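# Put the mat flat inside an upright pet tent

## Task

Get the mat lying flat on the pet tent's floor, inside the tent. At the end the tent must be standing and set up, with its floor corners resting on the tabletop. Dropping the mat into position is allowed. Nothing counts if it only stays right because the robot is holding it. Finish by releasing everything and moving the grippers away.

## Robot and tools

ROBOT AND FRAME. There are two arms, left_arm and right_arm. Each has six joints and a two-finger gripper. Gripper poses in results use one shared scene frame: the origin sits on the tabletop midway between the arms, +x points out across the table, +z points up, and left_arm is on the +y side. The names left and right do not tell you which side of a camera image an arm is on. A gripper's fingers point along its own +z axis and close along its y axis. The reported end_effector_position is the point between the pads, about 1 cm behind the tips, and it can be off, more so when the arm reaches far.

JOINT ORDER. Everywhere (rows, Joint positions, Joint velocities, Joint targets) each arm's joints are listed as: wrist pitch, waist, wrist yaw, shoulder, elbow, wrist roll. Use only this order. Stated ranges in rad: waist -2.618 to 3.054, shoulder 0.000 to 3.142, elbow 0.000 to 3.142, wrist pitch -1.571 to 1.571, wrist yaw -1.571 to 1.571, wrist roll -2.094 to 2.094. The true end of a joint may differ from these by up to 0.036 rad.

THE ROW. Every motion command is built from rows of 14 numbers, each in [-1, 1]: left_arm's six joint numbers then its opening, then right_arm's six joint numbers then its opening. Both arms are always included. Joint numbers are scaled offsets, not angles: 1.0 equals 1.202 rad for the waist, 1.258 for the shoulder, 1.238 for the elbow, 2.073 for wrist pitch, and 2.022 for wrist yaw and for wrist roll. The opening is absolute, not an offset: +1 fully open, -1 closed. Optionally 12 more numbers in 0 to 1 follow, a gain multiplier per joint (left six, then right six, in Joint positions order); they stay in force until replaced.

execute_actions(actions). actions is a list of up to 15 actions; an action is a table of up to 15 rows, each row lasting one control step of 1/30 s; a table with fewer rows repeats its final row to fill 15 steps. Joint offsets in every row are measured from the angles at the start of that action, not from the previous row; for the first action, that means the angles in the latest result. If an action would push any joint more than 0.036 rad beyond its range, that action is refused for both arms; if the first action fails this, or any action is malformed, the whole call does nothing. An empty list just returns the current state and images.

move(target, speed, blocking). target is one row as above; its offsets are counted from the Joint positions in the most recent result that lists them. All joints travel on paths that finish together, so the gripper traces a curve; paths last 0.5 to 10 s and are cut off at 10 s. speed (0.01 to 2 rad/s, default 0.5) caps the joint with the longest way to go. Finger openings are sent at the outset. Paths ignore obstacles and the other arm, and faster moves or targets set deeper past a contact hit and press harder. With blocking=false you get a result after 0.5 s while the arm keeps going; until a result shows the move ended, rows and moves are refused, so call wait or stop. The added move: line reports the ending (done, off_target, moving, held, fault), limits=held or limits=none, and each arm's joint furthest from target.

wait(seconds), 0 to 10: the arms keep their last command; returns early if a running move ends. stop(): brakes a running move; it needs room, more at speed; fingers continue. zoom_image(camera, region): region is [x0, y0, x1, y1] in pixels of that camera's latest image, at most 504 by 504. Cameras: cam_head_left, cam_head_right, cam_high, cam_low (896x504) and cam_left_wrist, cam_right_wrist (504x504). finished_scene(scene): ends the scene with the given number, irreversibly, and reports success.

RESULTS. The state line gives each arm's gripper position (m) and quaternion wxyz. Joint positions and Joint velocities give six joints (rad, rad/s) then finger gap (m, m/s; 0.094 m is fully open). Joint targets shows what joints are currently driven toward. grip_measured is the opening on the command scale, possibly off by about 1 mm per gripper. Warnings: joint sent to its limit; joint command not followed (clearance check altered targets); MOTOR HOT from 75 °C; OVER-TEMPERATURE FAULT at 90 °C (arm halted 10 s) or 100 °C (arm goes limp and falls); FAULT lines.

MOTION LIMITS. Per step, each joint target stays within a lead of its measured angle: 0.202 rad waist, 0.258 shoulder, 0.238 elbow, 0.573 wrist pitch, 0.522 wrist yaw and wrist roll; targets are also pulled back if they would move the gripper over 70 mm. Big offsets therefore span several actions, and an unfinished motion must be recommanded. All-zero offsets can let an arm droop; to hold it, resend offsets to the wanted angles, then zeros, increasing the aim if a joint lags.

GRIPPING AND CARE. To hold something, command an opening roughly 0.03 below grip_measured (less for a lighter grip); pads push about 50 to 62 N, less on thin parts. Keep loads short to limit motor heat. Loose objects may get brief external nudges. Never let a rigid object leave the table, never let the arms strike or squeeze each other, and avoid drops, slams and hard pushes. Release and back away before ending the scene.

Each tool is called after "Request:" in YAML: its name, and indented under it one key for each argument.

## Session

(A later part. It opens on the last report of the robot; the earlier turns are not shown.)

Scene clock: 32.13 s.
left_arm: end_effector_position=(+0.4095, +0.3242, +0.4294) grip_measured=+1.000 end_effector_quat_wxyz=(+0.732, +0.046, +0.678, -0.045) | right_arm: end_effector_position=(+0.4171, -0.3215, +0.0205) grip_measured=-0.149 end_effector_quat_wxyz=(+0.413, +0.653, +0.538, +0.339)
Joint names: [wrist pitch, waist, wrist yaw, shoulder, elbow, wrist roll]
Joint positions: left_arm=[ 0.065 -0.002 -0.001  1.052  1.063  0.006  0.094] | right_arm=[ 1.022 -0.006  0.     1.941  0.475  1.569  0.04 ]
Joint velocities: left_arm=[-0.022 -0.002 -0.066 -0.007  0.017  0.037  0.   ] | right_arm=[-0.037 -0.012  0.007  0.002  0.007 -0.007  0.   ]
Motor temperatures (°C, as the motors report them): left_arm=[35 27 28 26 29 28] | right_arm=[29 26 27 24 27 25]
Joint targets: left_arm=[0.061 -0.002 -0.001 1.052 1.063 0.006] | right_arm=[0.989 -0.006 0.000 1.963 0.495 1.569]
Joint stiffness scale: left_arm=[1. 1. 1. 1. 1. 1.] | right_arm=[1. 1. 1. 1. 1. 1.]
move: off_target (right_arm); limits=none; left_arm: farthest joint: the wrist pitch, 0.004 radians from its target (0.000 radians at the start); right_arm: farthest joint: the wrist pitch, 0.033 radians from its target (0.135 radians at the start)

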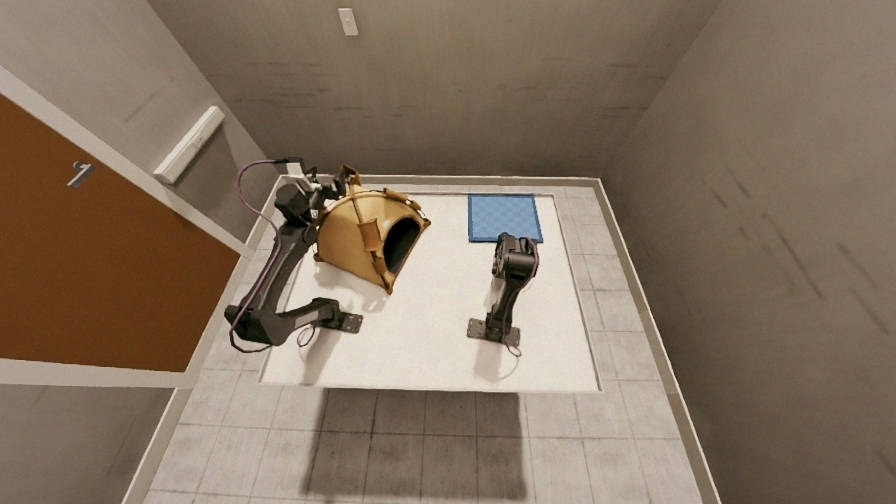

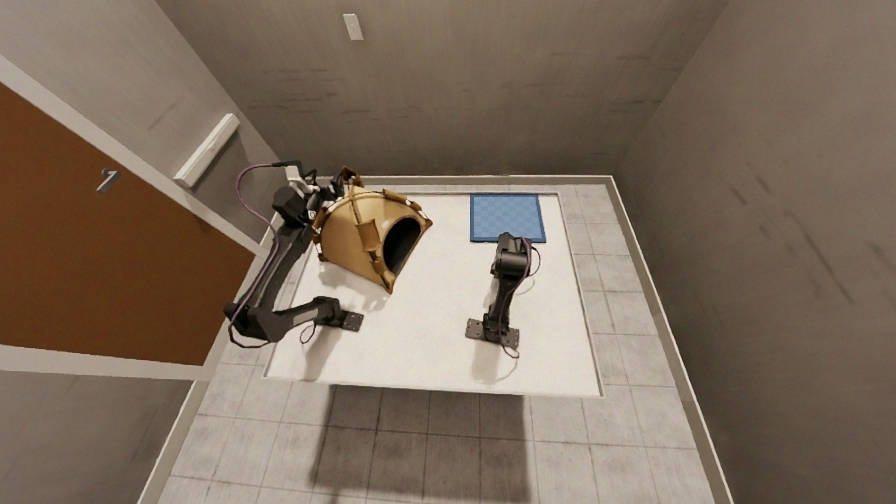

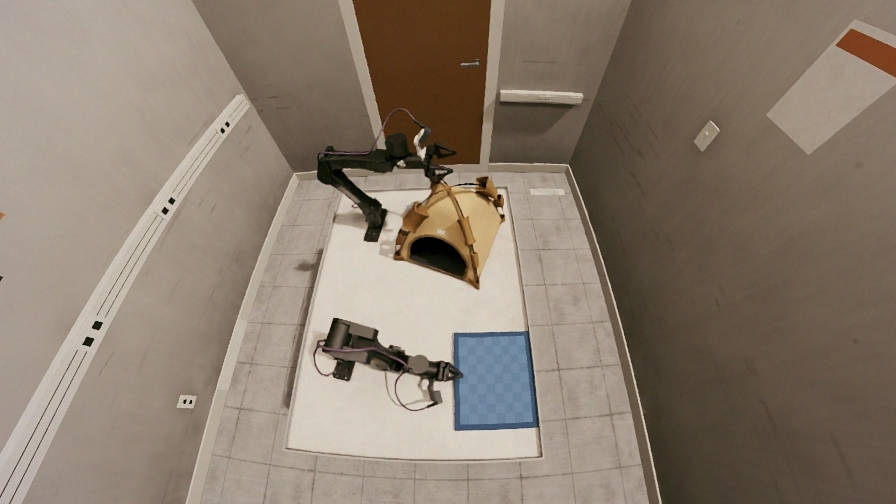

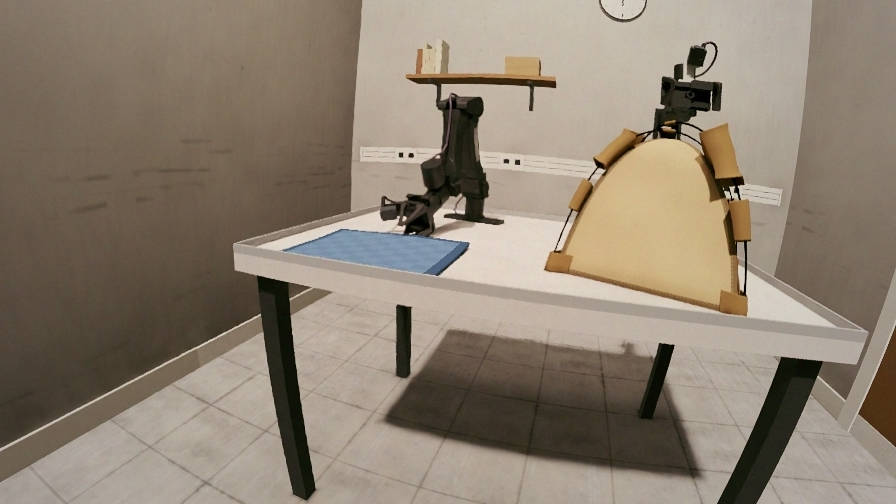

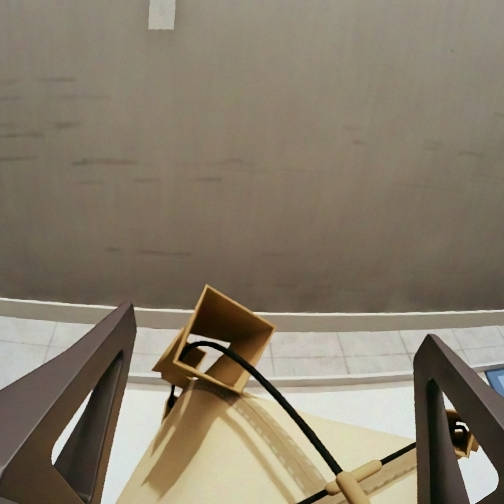

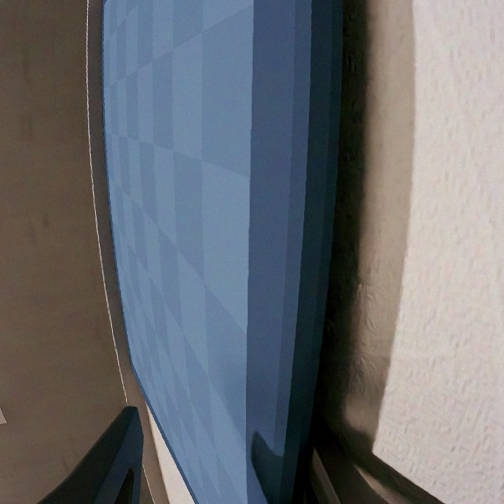

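Request:
move:
  target: [0,0,0,0,0,0,1,-0.02,0,0,0.07,0.13,0,-0.15]
  speed: 0.2

Request:
execute_actions:
  actions:
    - [[0,0,0,0,0,0,1,0,0,0,0,0,0,-0.6]]
    - [[0,0,0,0,0,0,1,0,0,0,0,0,0,-0.9]]

Request:
zoom_image:
  camera: "cam_low"
  region: [260, 150, 520, 300]

Scene clock: 34.20 s.
left_arm: end_effector_position=(+0.4094, +0.3243, +0.4304) grip_measured=+1.000 end_effector_quat_wxyz=(+0.733, +0.046, +0.677, -0.045) | right_arm: end_effector_position=(+0.4503, -0.3280, +0.0214) grip_measured=-0.149 end_effector_quat_wxyz=(+0.419, +0.648, +0.534, +0.344)
Joint names: [wrist pitch, waist, wrist yaw, shoulder, elbow, wrist roll]
Joint positions: left_arm=[ 0.068 -0.002 -0.001  1.052  1.063  0.006  0.094] | right_arm=[ 0.99  -0.006  0.     2.021  0.607  1.569  0.04 ]
Joint velocities: left_arm=[ 0.037  0.002  0.007 -0.017  0.007 -0.007  0.   ] | right_arm=[-0.022 -0.012  0.051 -0.012  0.012 -0.007  0.001]
Motor temperatures (°C, as the motors report them): left_arm=[35 27 28 26 29 28] | right_arm=[29 26 27 24 27 25]
Joint targets: left_arm=[0.065 -0.002 -0.001 1.052 1.063 0.006] | right_arm=[0.980 -0.006 0.000 2.029 0.635 1.569]
Joint stiffness scale: left_arm=[1. 1. 1. 1. 1. 1.] | right_arm=[1. 1. 1. 1. 1. 1.]
move: off_target (right_arm); limits=none; left_arm: farthest joint: the wrist pitch, 0.003 radians from its target (0.000 radians at the start); right_arm: farthest joint: the elbow, 0.029 radians from its target (0.161 radians at the start)

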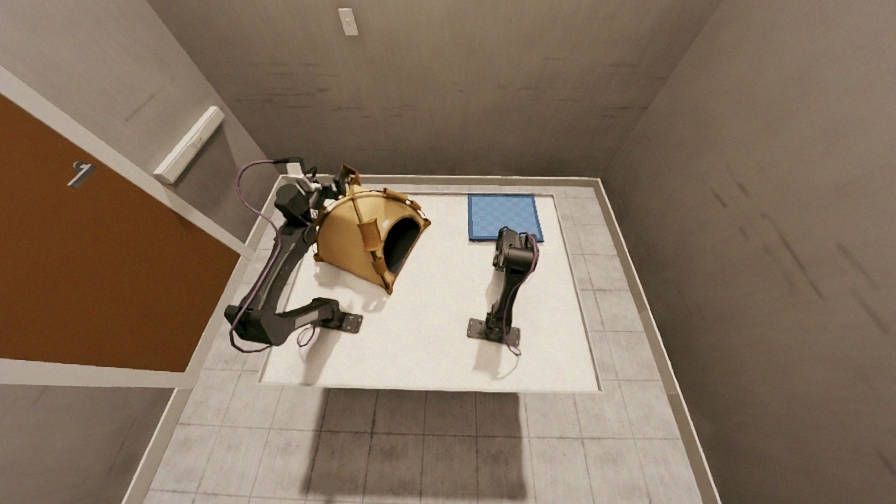

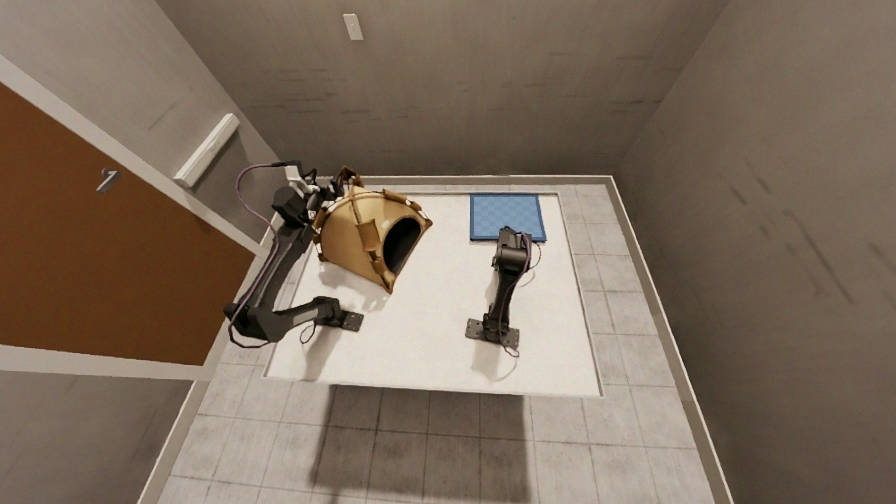

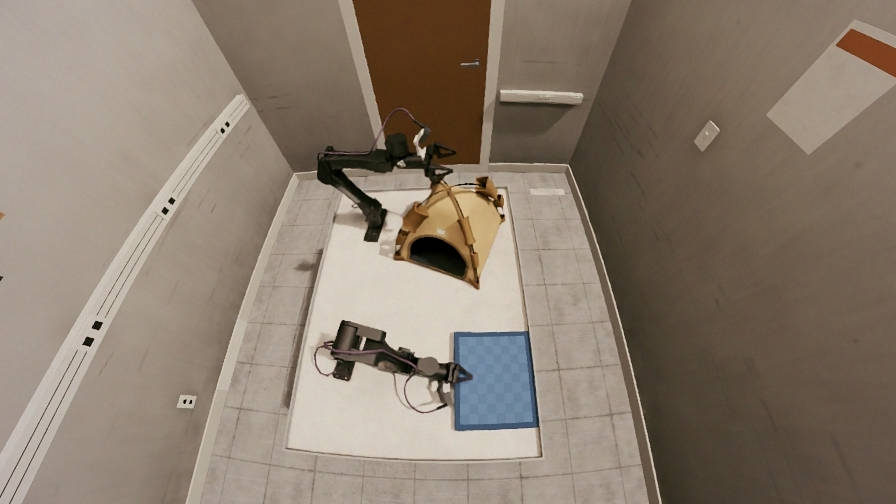

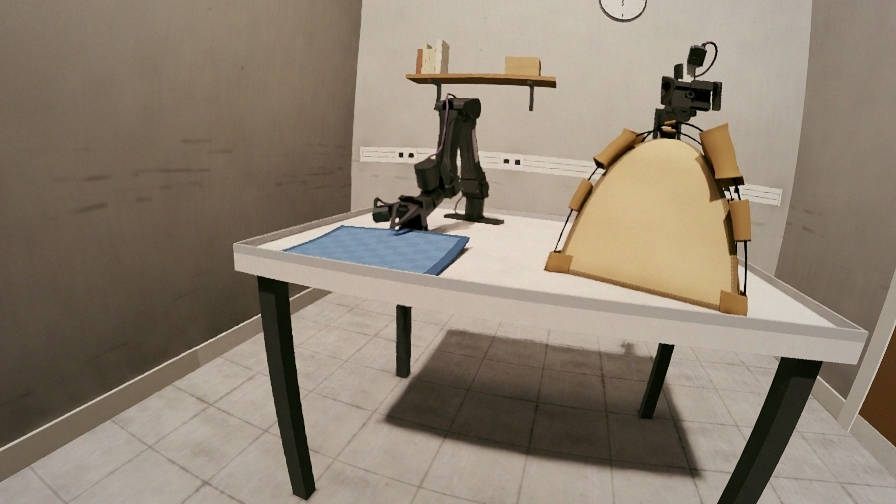

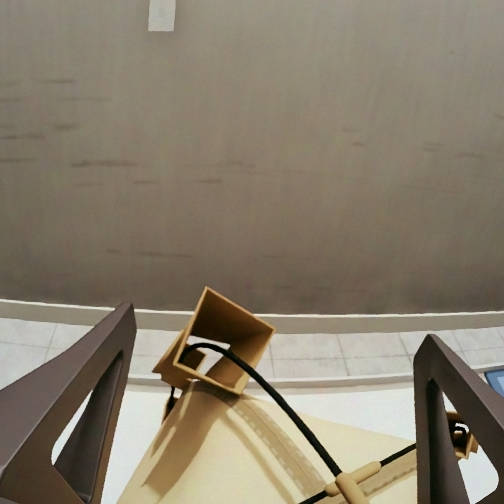

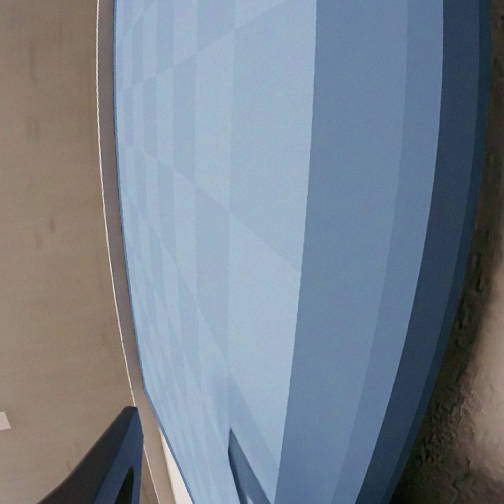

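Scene clock: 35.20 s.
left_arm: end_effector_position=(+0.4093, +0.3243, +0.4322) grip_measured=+1.000 end_effector_quat_wxyz=(+0.736, +0.046, +0.674, -0.046) | right_arm: end_effector_position=(+0.4501, -0.3280, +0.0210) grip_measured=-0.883 end_effector_quat_wxyz=(+0.419, +0.649, +0.534, +0.344)
Joint names: [wrist pitch, waist, wrist yaw, shoulder, elbow, wrist roll]
Joint positions: left_arm=[ 0.076 -0.002 -0.001  1.052  1.063  0.006  0.094] | right_arm=[ 0.989 -0.006  0.     2.021  0.607  1.569  0.005]
Joint velocities: left_arm=[ 0.022 -0.017 -0.037 -0.007  0.002 -0.007  0.   ] | right_arm=[ 0.007  0.002 -0.007 -0.007  0.007 -0.081 -0.   ]
Motor temperatures (°C, as the motors report them): left_arm=[35 27 28 26 29 28] | right_arm=[29 26 27 25 27 25]
Joint targets: left_arm=[0.072 -0.002 -0.001 1.052 1.063 0.006] | right_arm=[0.989 -0.006 0.000 2.021 0.607 1.569]
Joint stiffness scale: left_arm=[1. 1. 1. 1. 1. 1.] | right_arm=[1. 1. 1. 1. 1. 1.]

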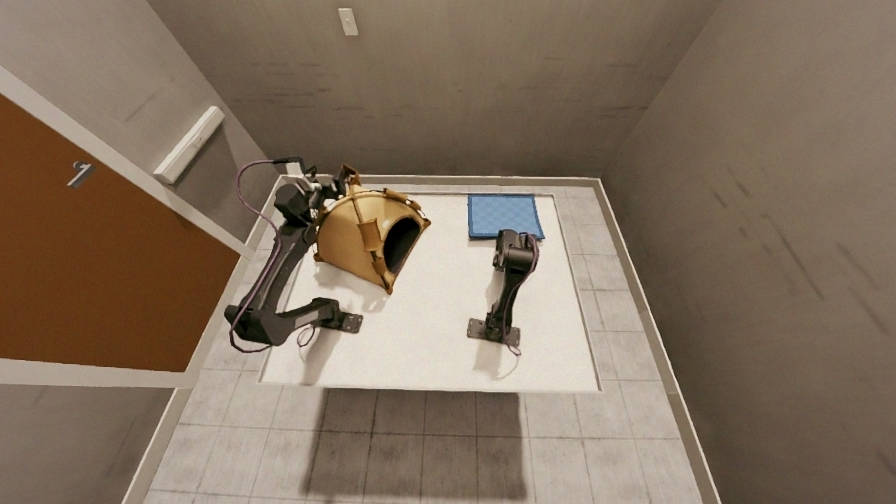

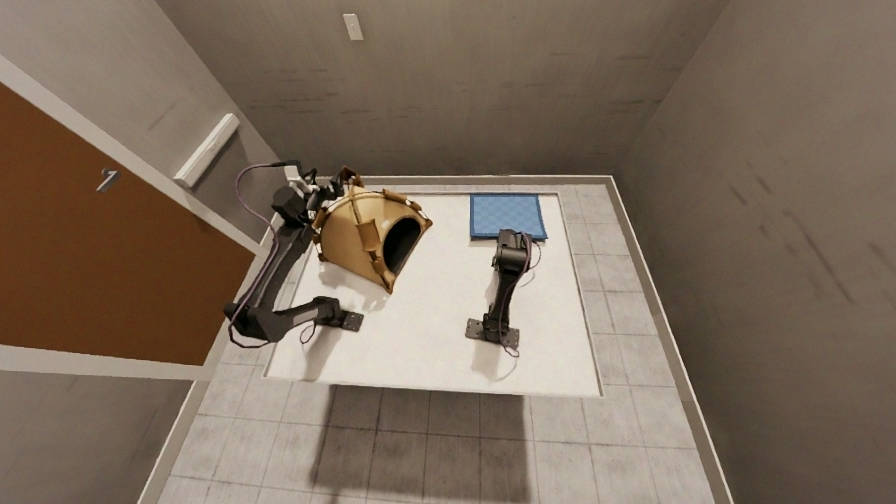

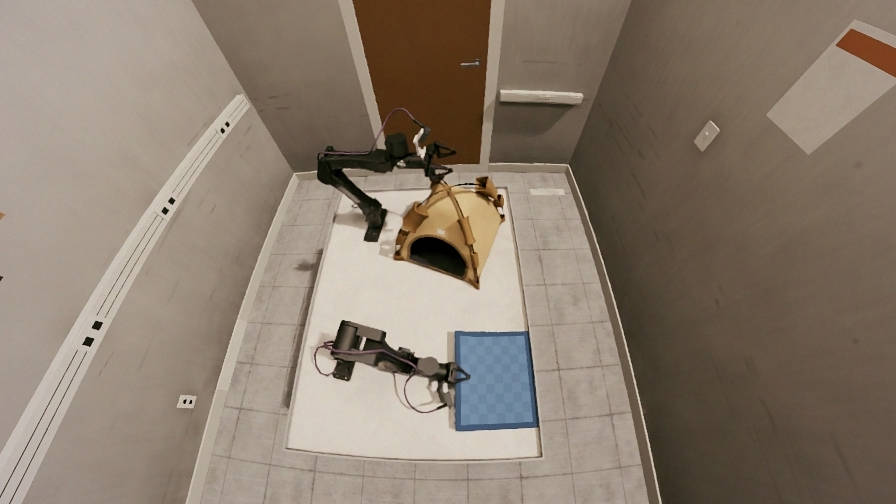

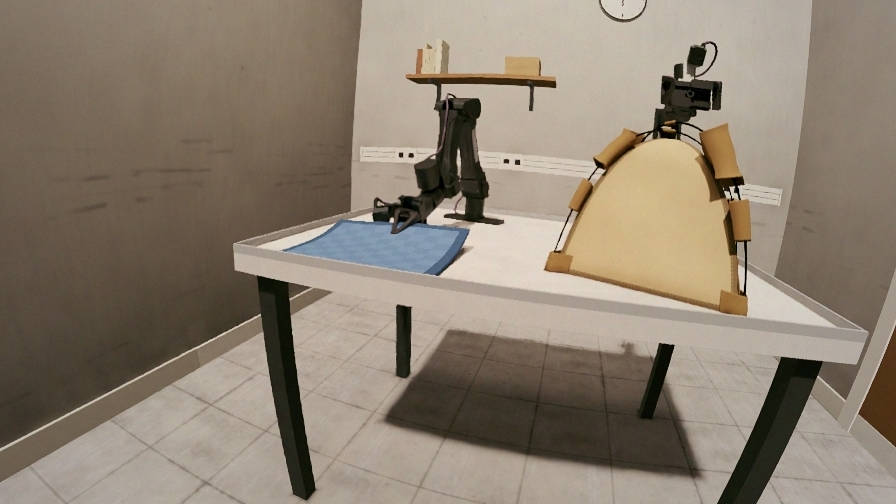

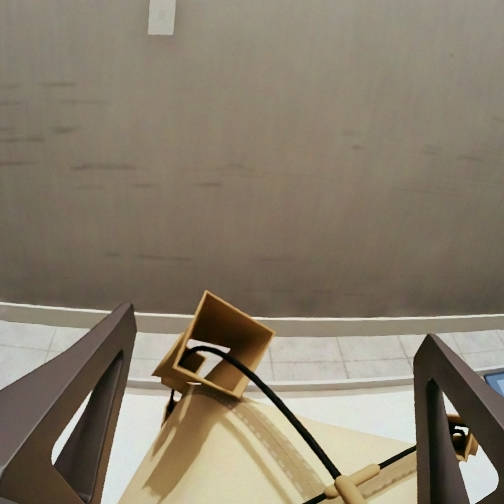

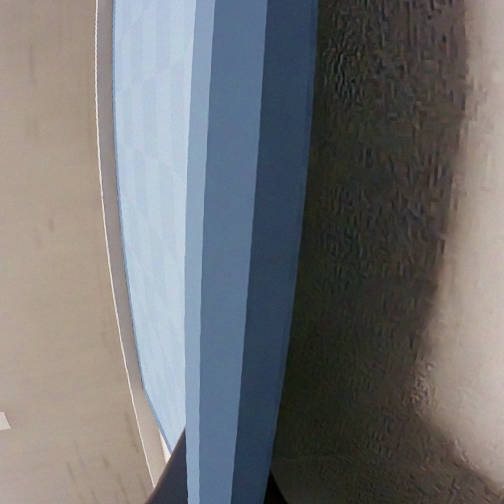

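Region (260, 150, 520, 300) of cam_low's 896x504 image, scaled by 1.938, with more detail than that image has; it fills the top 291 rows of this view, and the rest is white.

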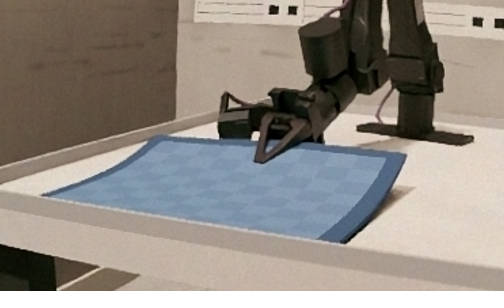

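Request:
move:
  target: [-0.03,0,0,0,0,0,1,0.165,0,0.15,-0.2,-0.19,0,-0.92]
  speed: 0.3

Scene clock: 39.13 s.
left_arm: end_effector_position=(+0.4099, +0.3242, +0.4228) grip_measured=+1.000 end_effector_quat_wxyz=(+0.723, +0.047, +0.688, -0.045) | right_arm: end_effector_position=(+0.3989, -0.3692, +0.1135) grip_measured=-0.887 end_effector_quat_wxyz=(+0.574, +0.633, +0.399, +0.333)
Joint names: [wrist pitch, waist, wrist yaw, shoulder, elbow, wrist roll]
Joint positions: left_arm=[ 0.038 -0.002 -0.001  1.052  1.063  0.006  0.094] | right_arm=[ 1.29  -0.006  0.287  1.798  0.384  1.569  0.005]
Joint velocities: left_arm=[-0.11   0.022  0.007 -0.002  0.007  0.022  0.   ] | right_arm=[-0.022  0.022  0.081 -0.002 -0.007 -0.007  0.   ]
Motor temperatures (°C, as the motors report them): left_arm=[35 27 28 26 29 28] | right_arm=[30 26 27 25 27 25]
Joint targets: left_arm=[0.014 -0.002 -0.001 1.052 1.063 0.006] | right_arm=[1.331 -0.006 0.304 1.769 0.372 1.569]
Joint stiffness scale: left_arm=[1. 1. 1. 1. 1. 1.] | right_arm=[1. 1. 1. 1. 1. 1.]
move: off_target (left_arm, right_arm); limits=none; left_arm: farthest joint: the wrist pitch, 0.024 radians from its target (0.062 radians at the start); right_arm: farthest joint: the wrist pitch, 0.041 radians from its target (0.342 radians at the start)

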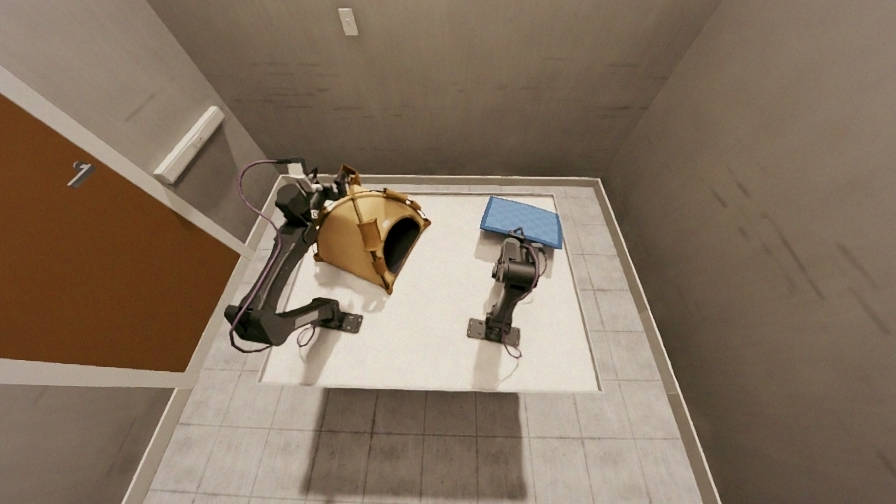

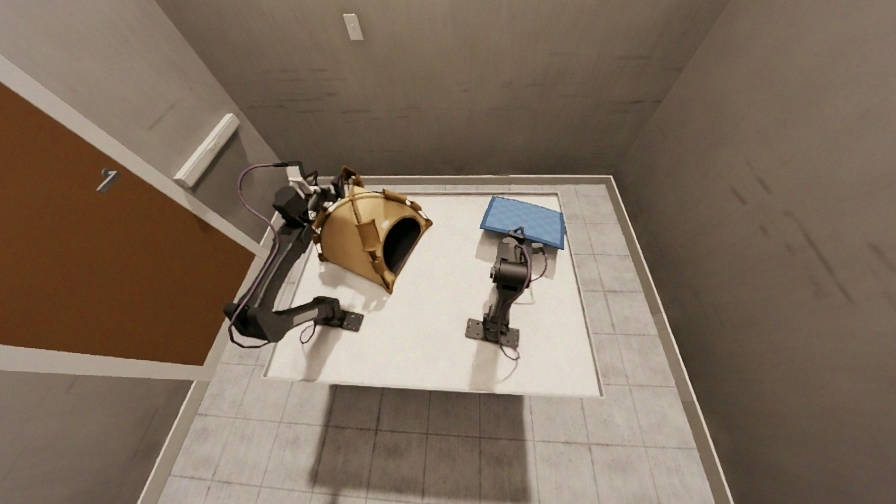

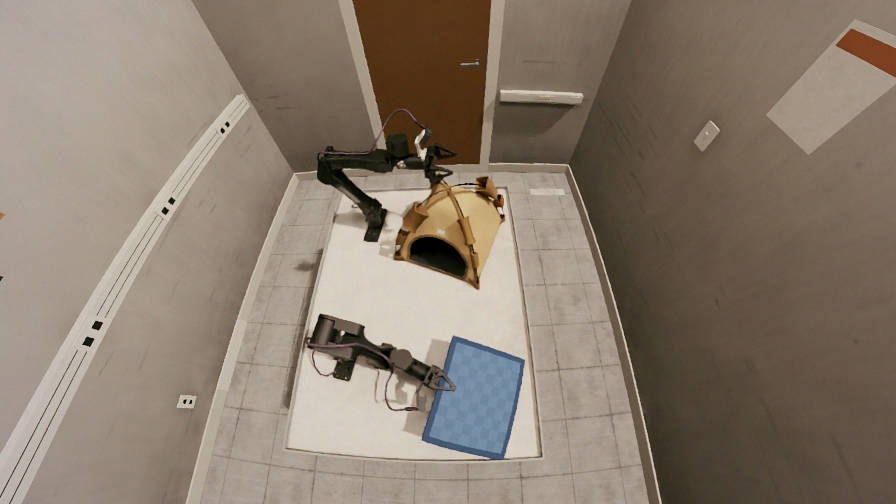

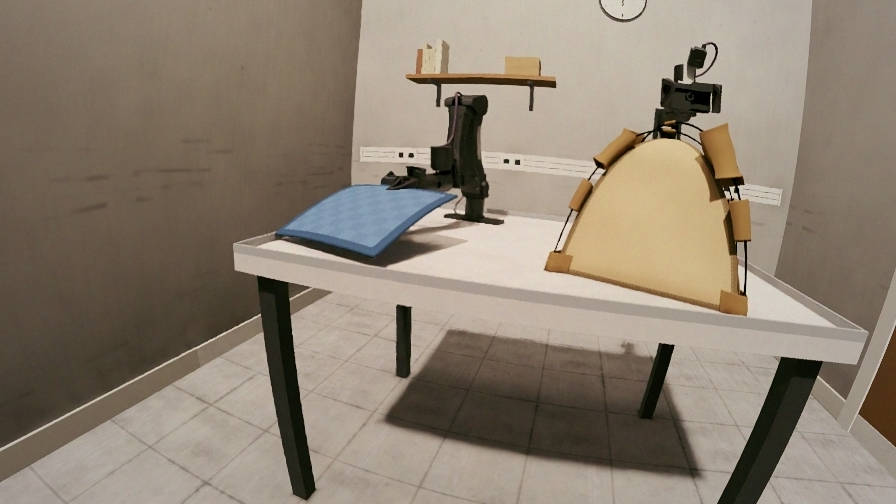

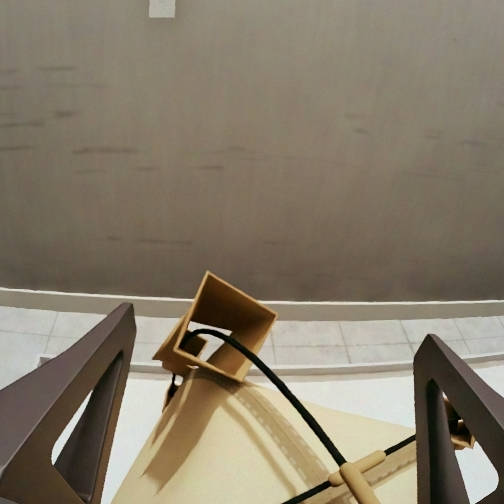

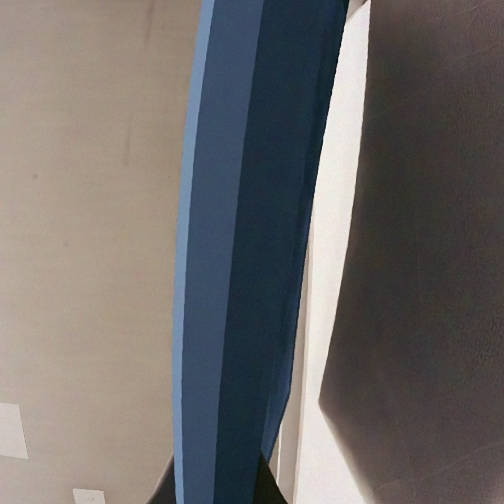

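Request:
move:
  target: [0,0,0,0,0,0,1,0.06,-0.25,-0.59,0,0,0,-0.92]
  speed: 0.6

Request:
move:
  target: [0,0,0,0,0,0,1,-0.07,-0.17,-0.3,0.305,0.42,0,-0.92]
  speed: 0.5

Scene clock: 42.87 s.
left_arm: end_effector_position=(+0.4099, +0.3242, +0.4237) grip_measured=+1.000 end_effector_quat_wxyz=(+0.724, +0.047, +0.687, -0.045) | right_arm: end_effector_position=(+0.3824, -0.2833, +0.1363) grip_measured=-0.887 end_effector_quat_wxyz=(+0.374, +0.400, +0.593, +0.590)
Joint names: [wrist pitch, waist, wrist yaw, shoulder, elbow, wrist roll]
Joint positions: left_arm=[ 0.042 -0.002 -0.001  1.052  1.063  0.006  0.094] | right_arm=[ 1.375 -0.296 -0.896  1.798  0.384  1.569  0.005]
Joint velocities: left_arm=[-0.022 -0.007  0.037 -0.007 -0.007 -0.007  0.   ] | right_arm=[-0.022 -0.002  0.022 -0.007  0.002  0.007 -0.   ]
Motor temperatures (°C, as the motors report them): left_arm=[36 27 28 26 29 28] | right_arm=[30 26 27 25 27 25]
Joint targets: left_arm=[0.038 -0.002 -0.001 1.052 1.063 0.006] | right_arm=[1.414 -0.307 -0.906 1.798 0.384 1.569]
Joint stiffness scale: left_arm=[1. 1. 1. 1. 1. 1.] | right_arm=[1. 1. 1. 1. 1. 1.]
move: off_target (right_arm); limits=none; left_arm: farthest joint: the wrist pitch, 0.004 radians from its target (0.000 radians at the start); right_arm: farthest joint: the wrist pitch, 0.039 radians from its target (0.124 radians at the start)

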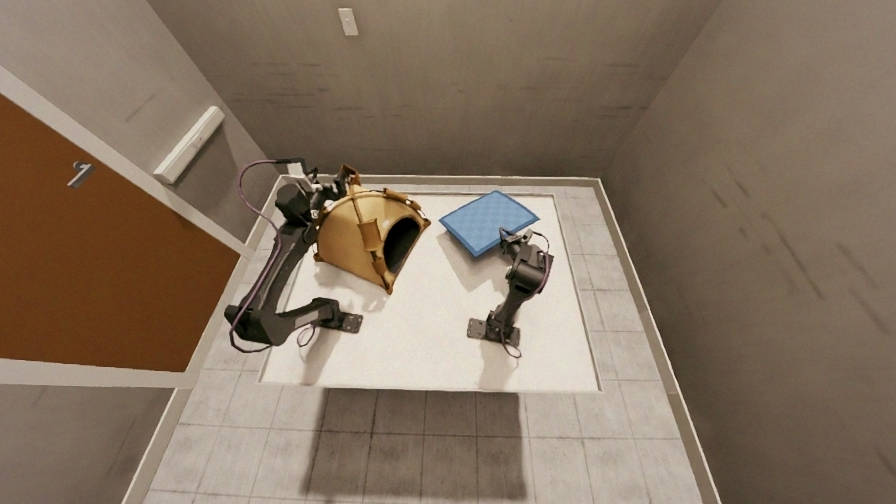

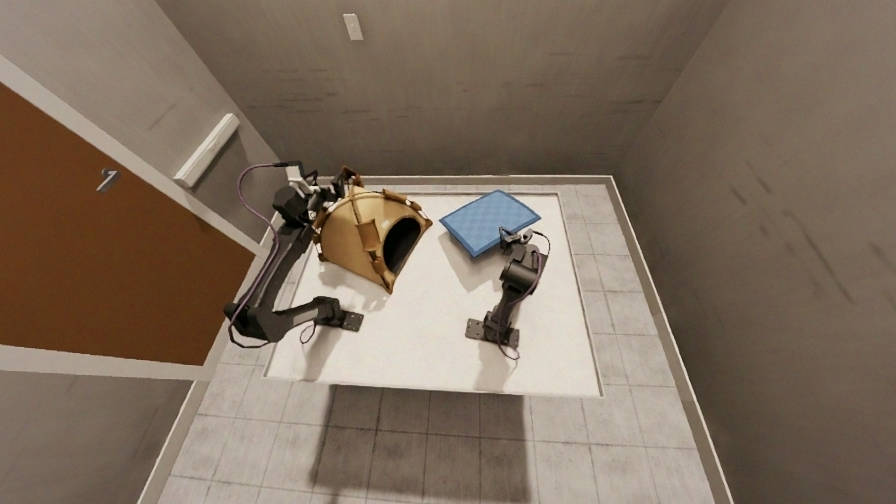

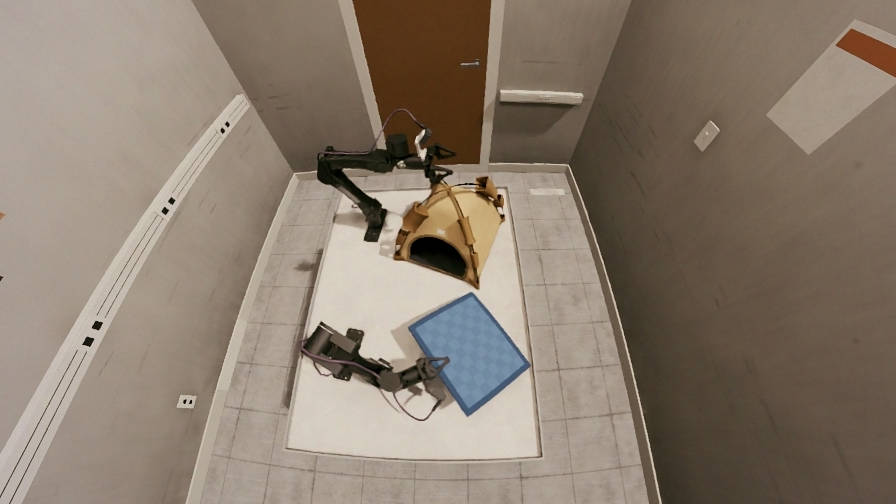

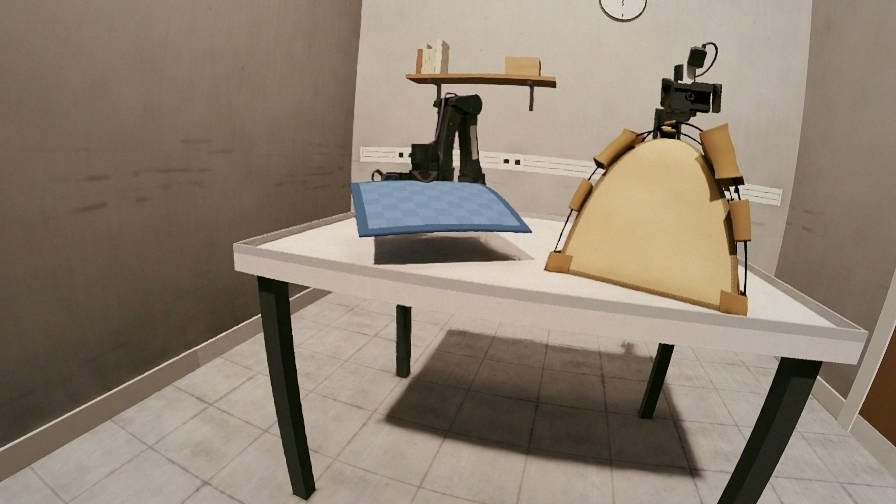

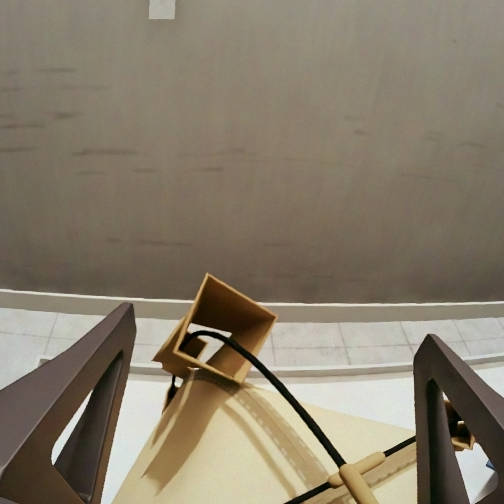

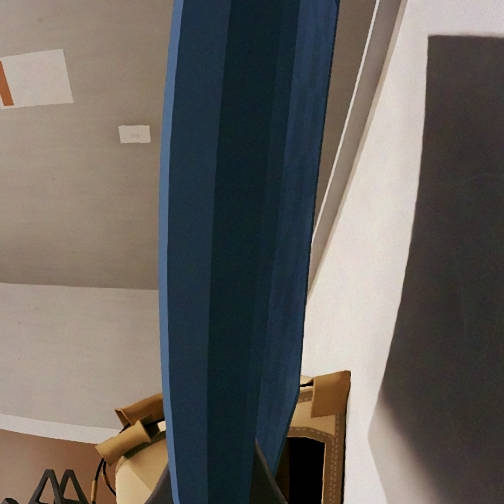

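Scene clock: 44.87 s.
left_arm: end_effector_position=(+0.4098, +0.3242, +0.4248) grip_measured=+1.000 end_effector_quat_wxyz=(+0.726, +0.047, +0.685, -0.045) | right_arm: end_effector_position=(+0.4052, -0.3394, +0.1075) grip_measured=-0.887 end_effector_quat_wxyz=(+0.237, +0.288, +0.648, +0.664)
Joint names: [wrist pitch, waist, wrist yaw, shoulder, elbow, wrist roll]
Joint positions: left_arm=[ 0.046 -0.002 -0.001  1.052  1.063  0.006  0.094] | right_arm=[ 1.23  -0.494 -1.492  2.181  0.873  1.569  0.005]
Joint velocities: left_arm=[-0.007  0.007 -0.007 -0.002  0.017 -0.051  0.   ] | right_arm=[ 0.022  0.012 -0.022 -0.002  0.002  0.007  0.   ]
Motor temperatures (°C, as the motors report them): left_arm=[36 27 28 26 29 28] | right_arm=[30 26 27 25 27 25]
Joint targets: left_arm=[0.042 -0.002 -0.001 1.052 1.063 0.006] | right_arm=[1.230 -0.500 -1.503 2.181 0.904 1.569]
Joint stiffness scale: left_arm=[1. 1. 1. 1. 1. 1.] | right_arm=[1. 1. 1. 1. 1. 1.]
move: off_target (right_arm); limits=none; left_arm: farthest joint: the wrist pitch, 0.004 radians from its target (0.000 radians at the start); right_arm: farthest joint: the elbow, 0.031 radians from its target (0.520 radians at the start)

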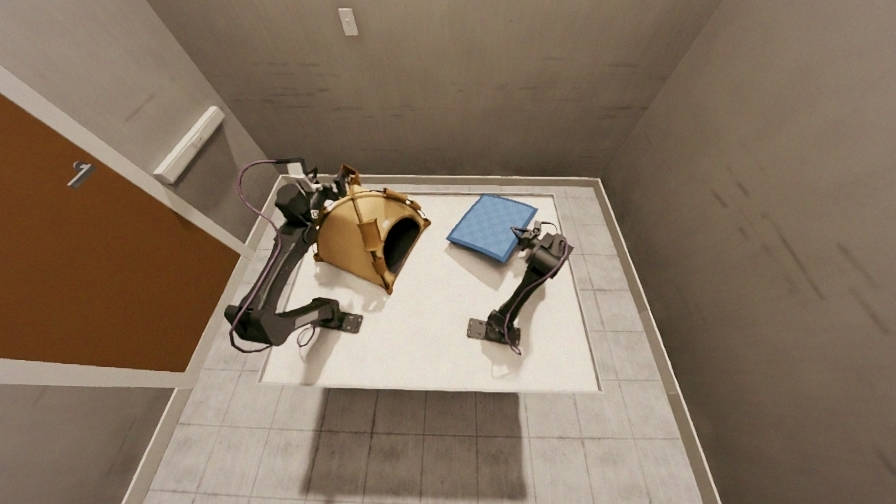

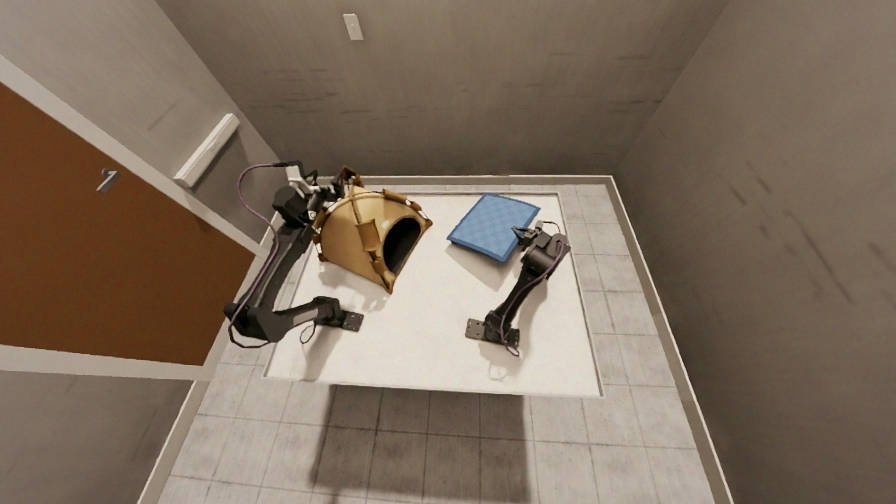

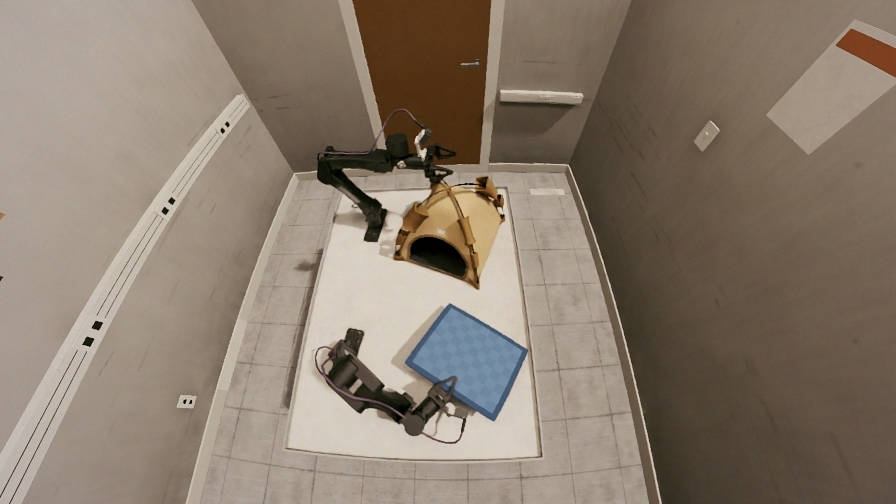

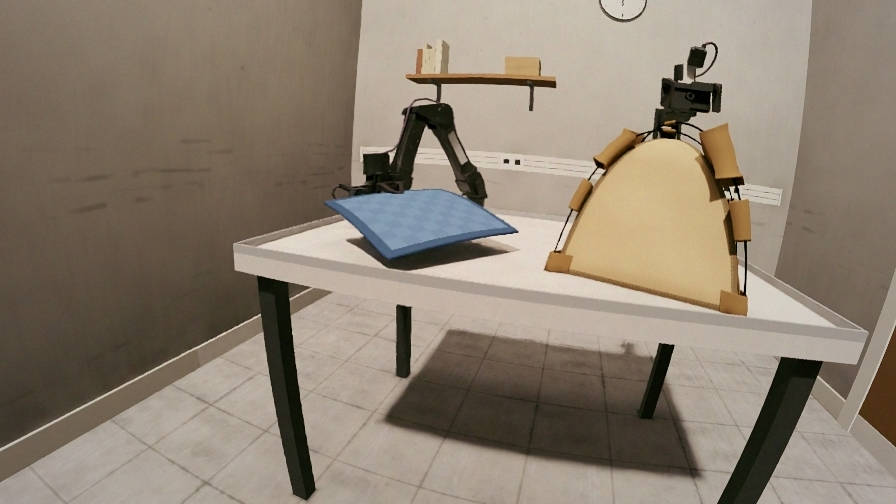

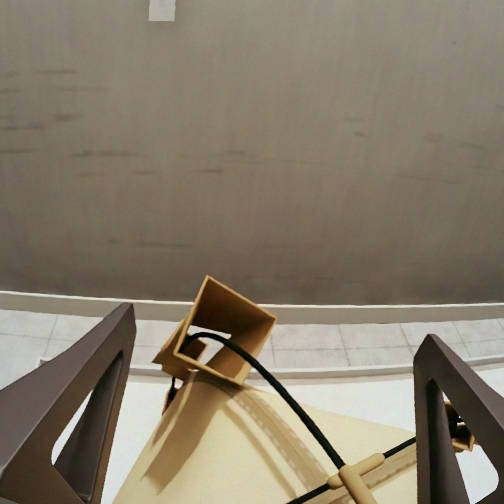

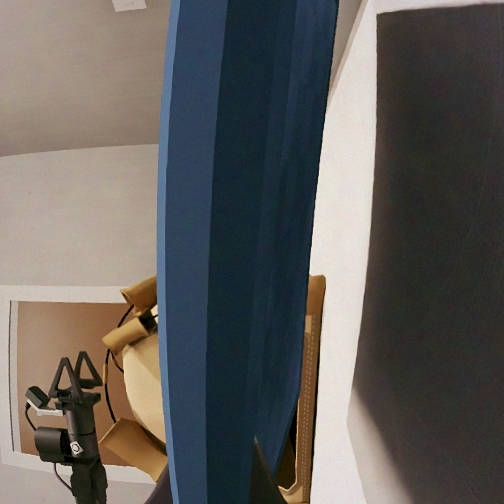

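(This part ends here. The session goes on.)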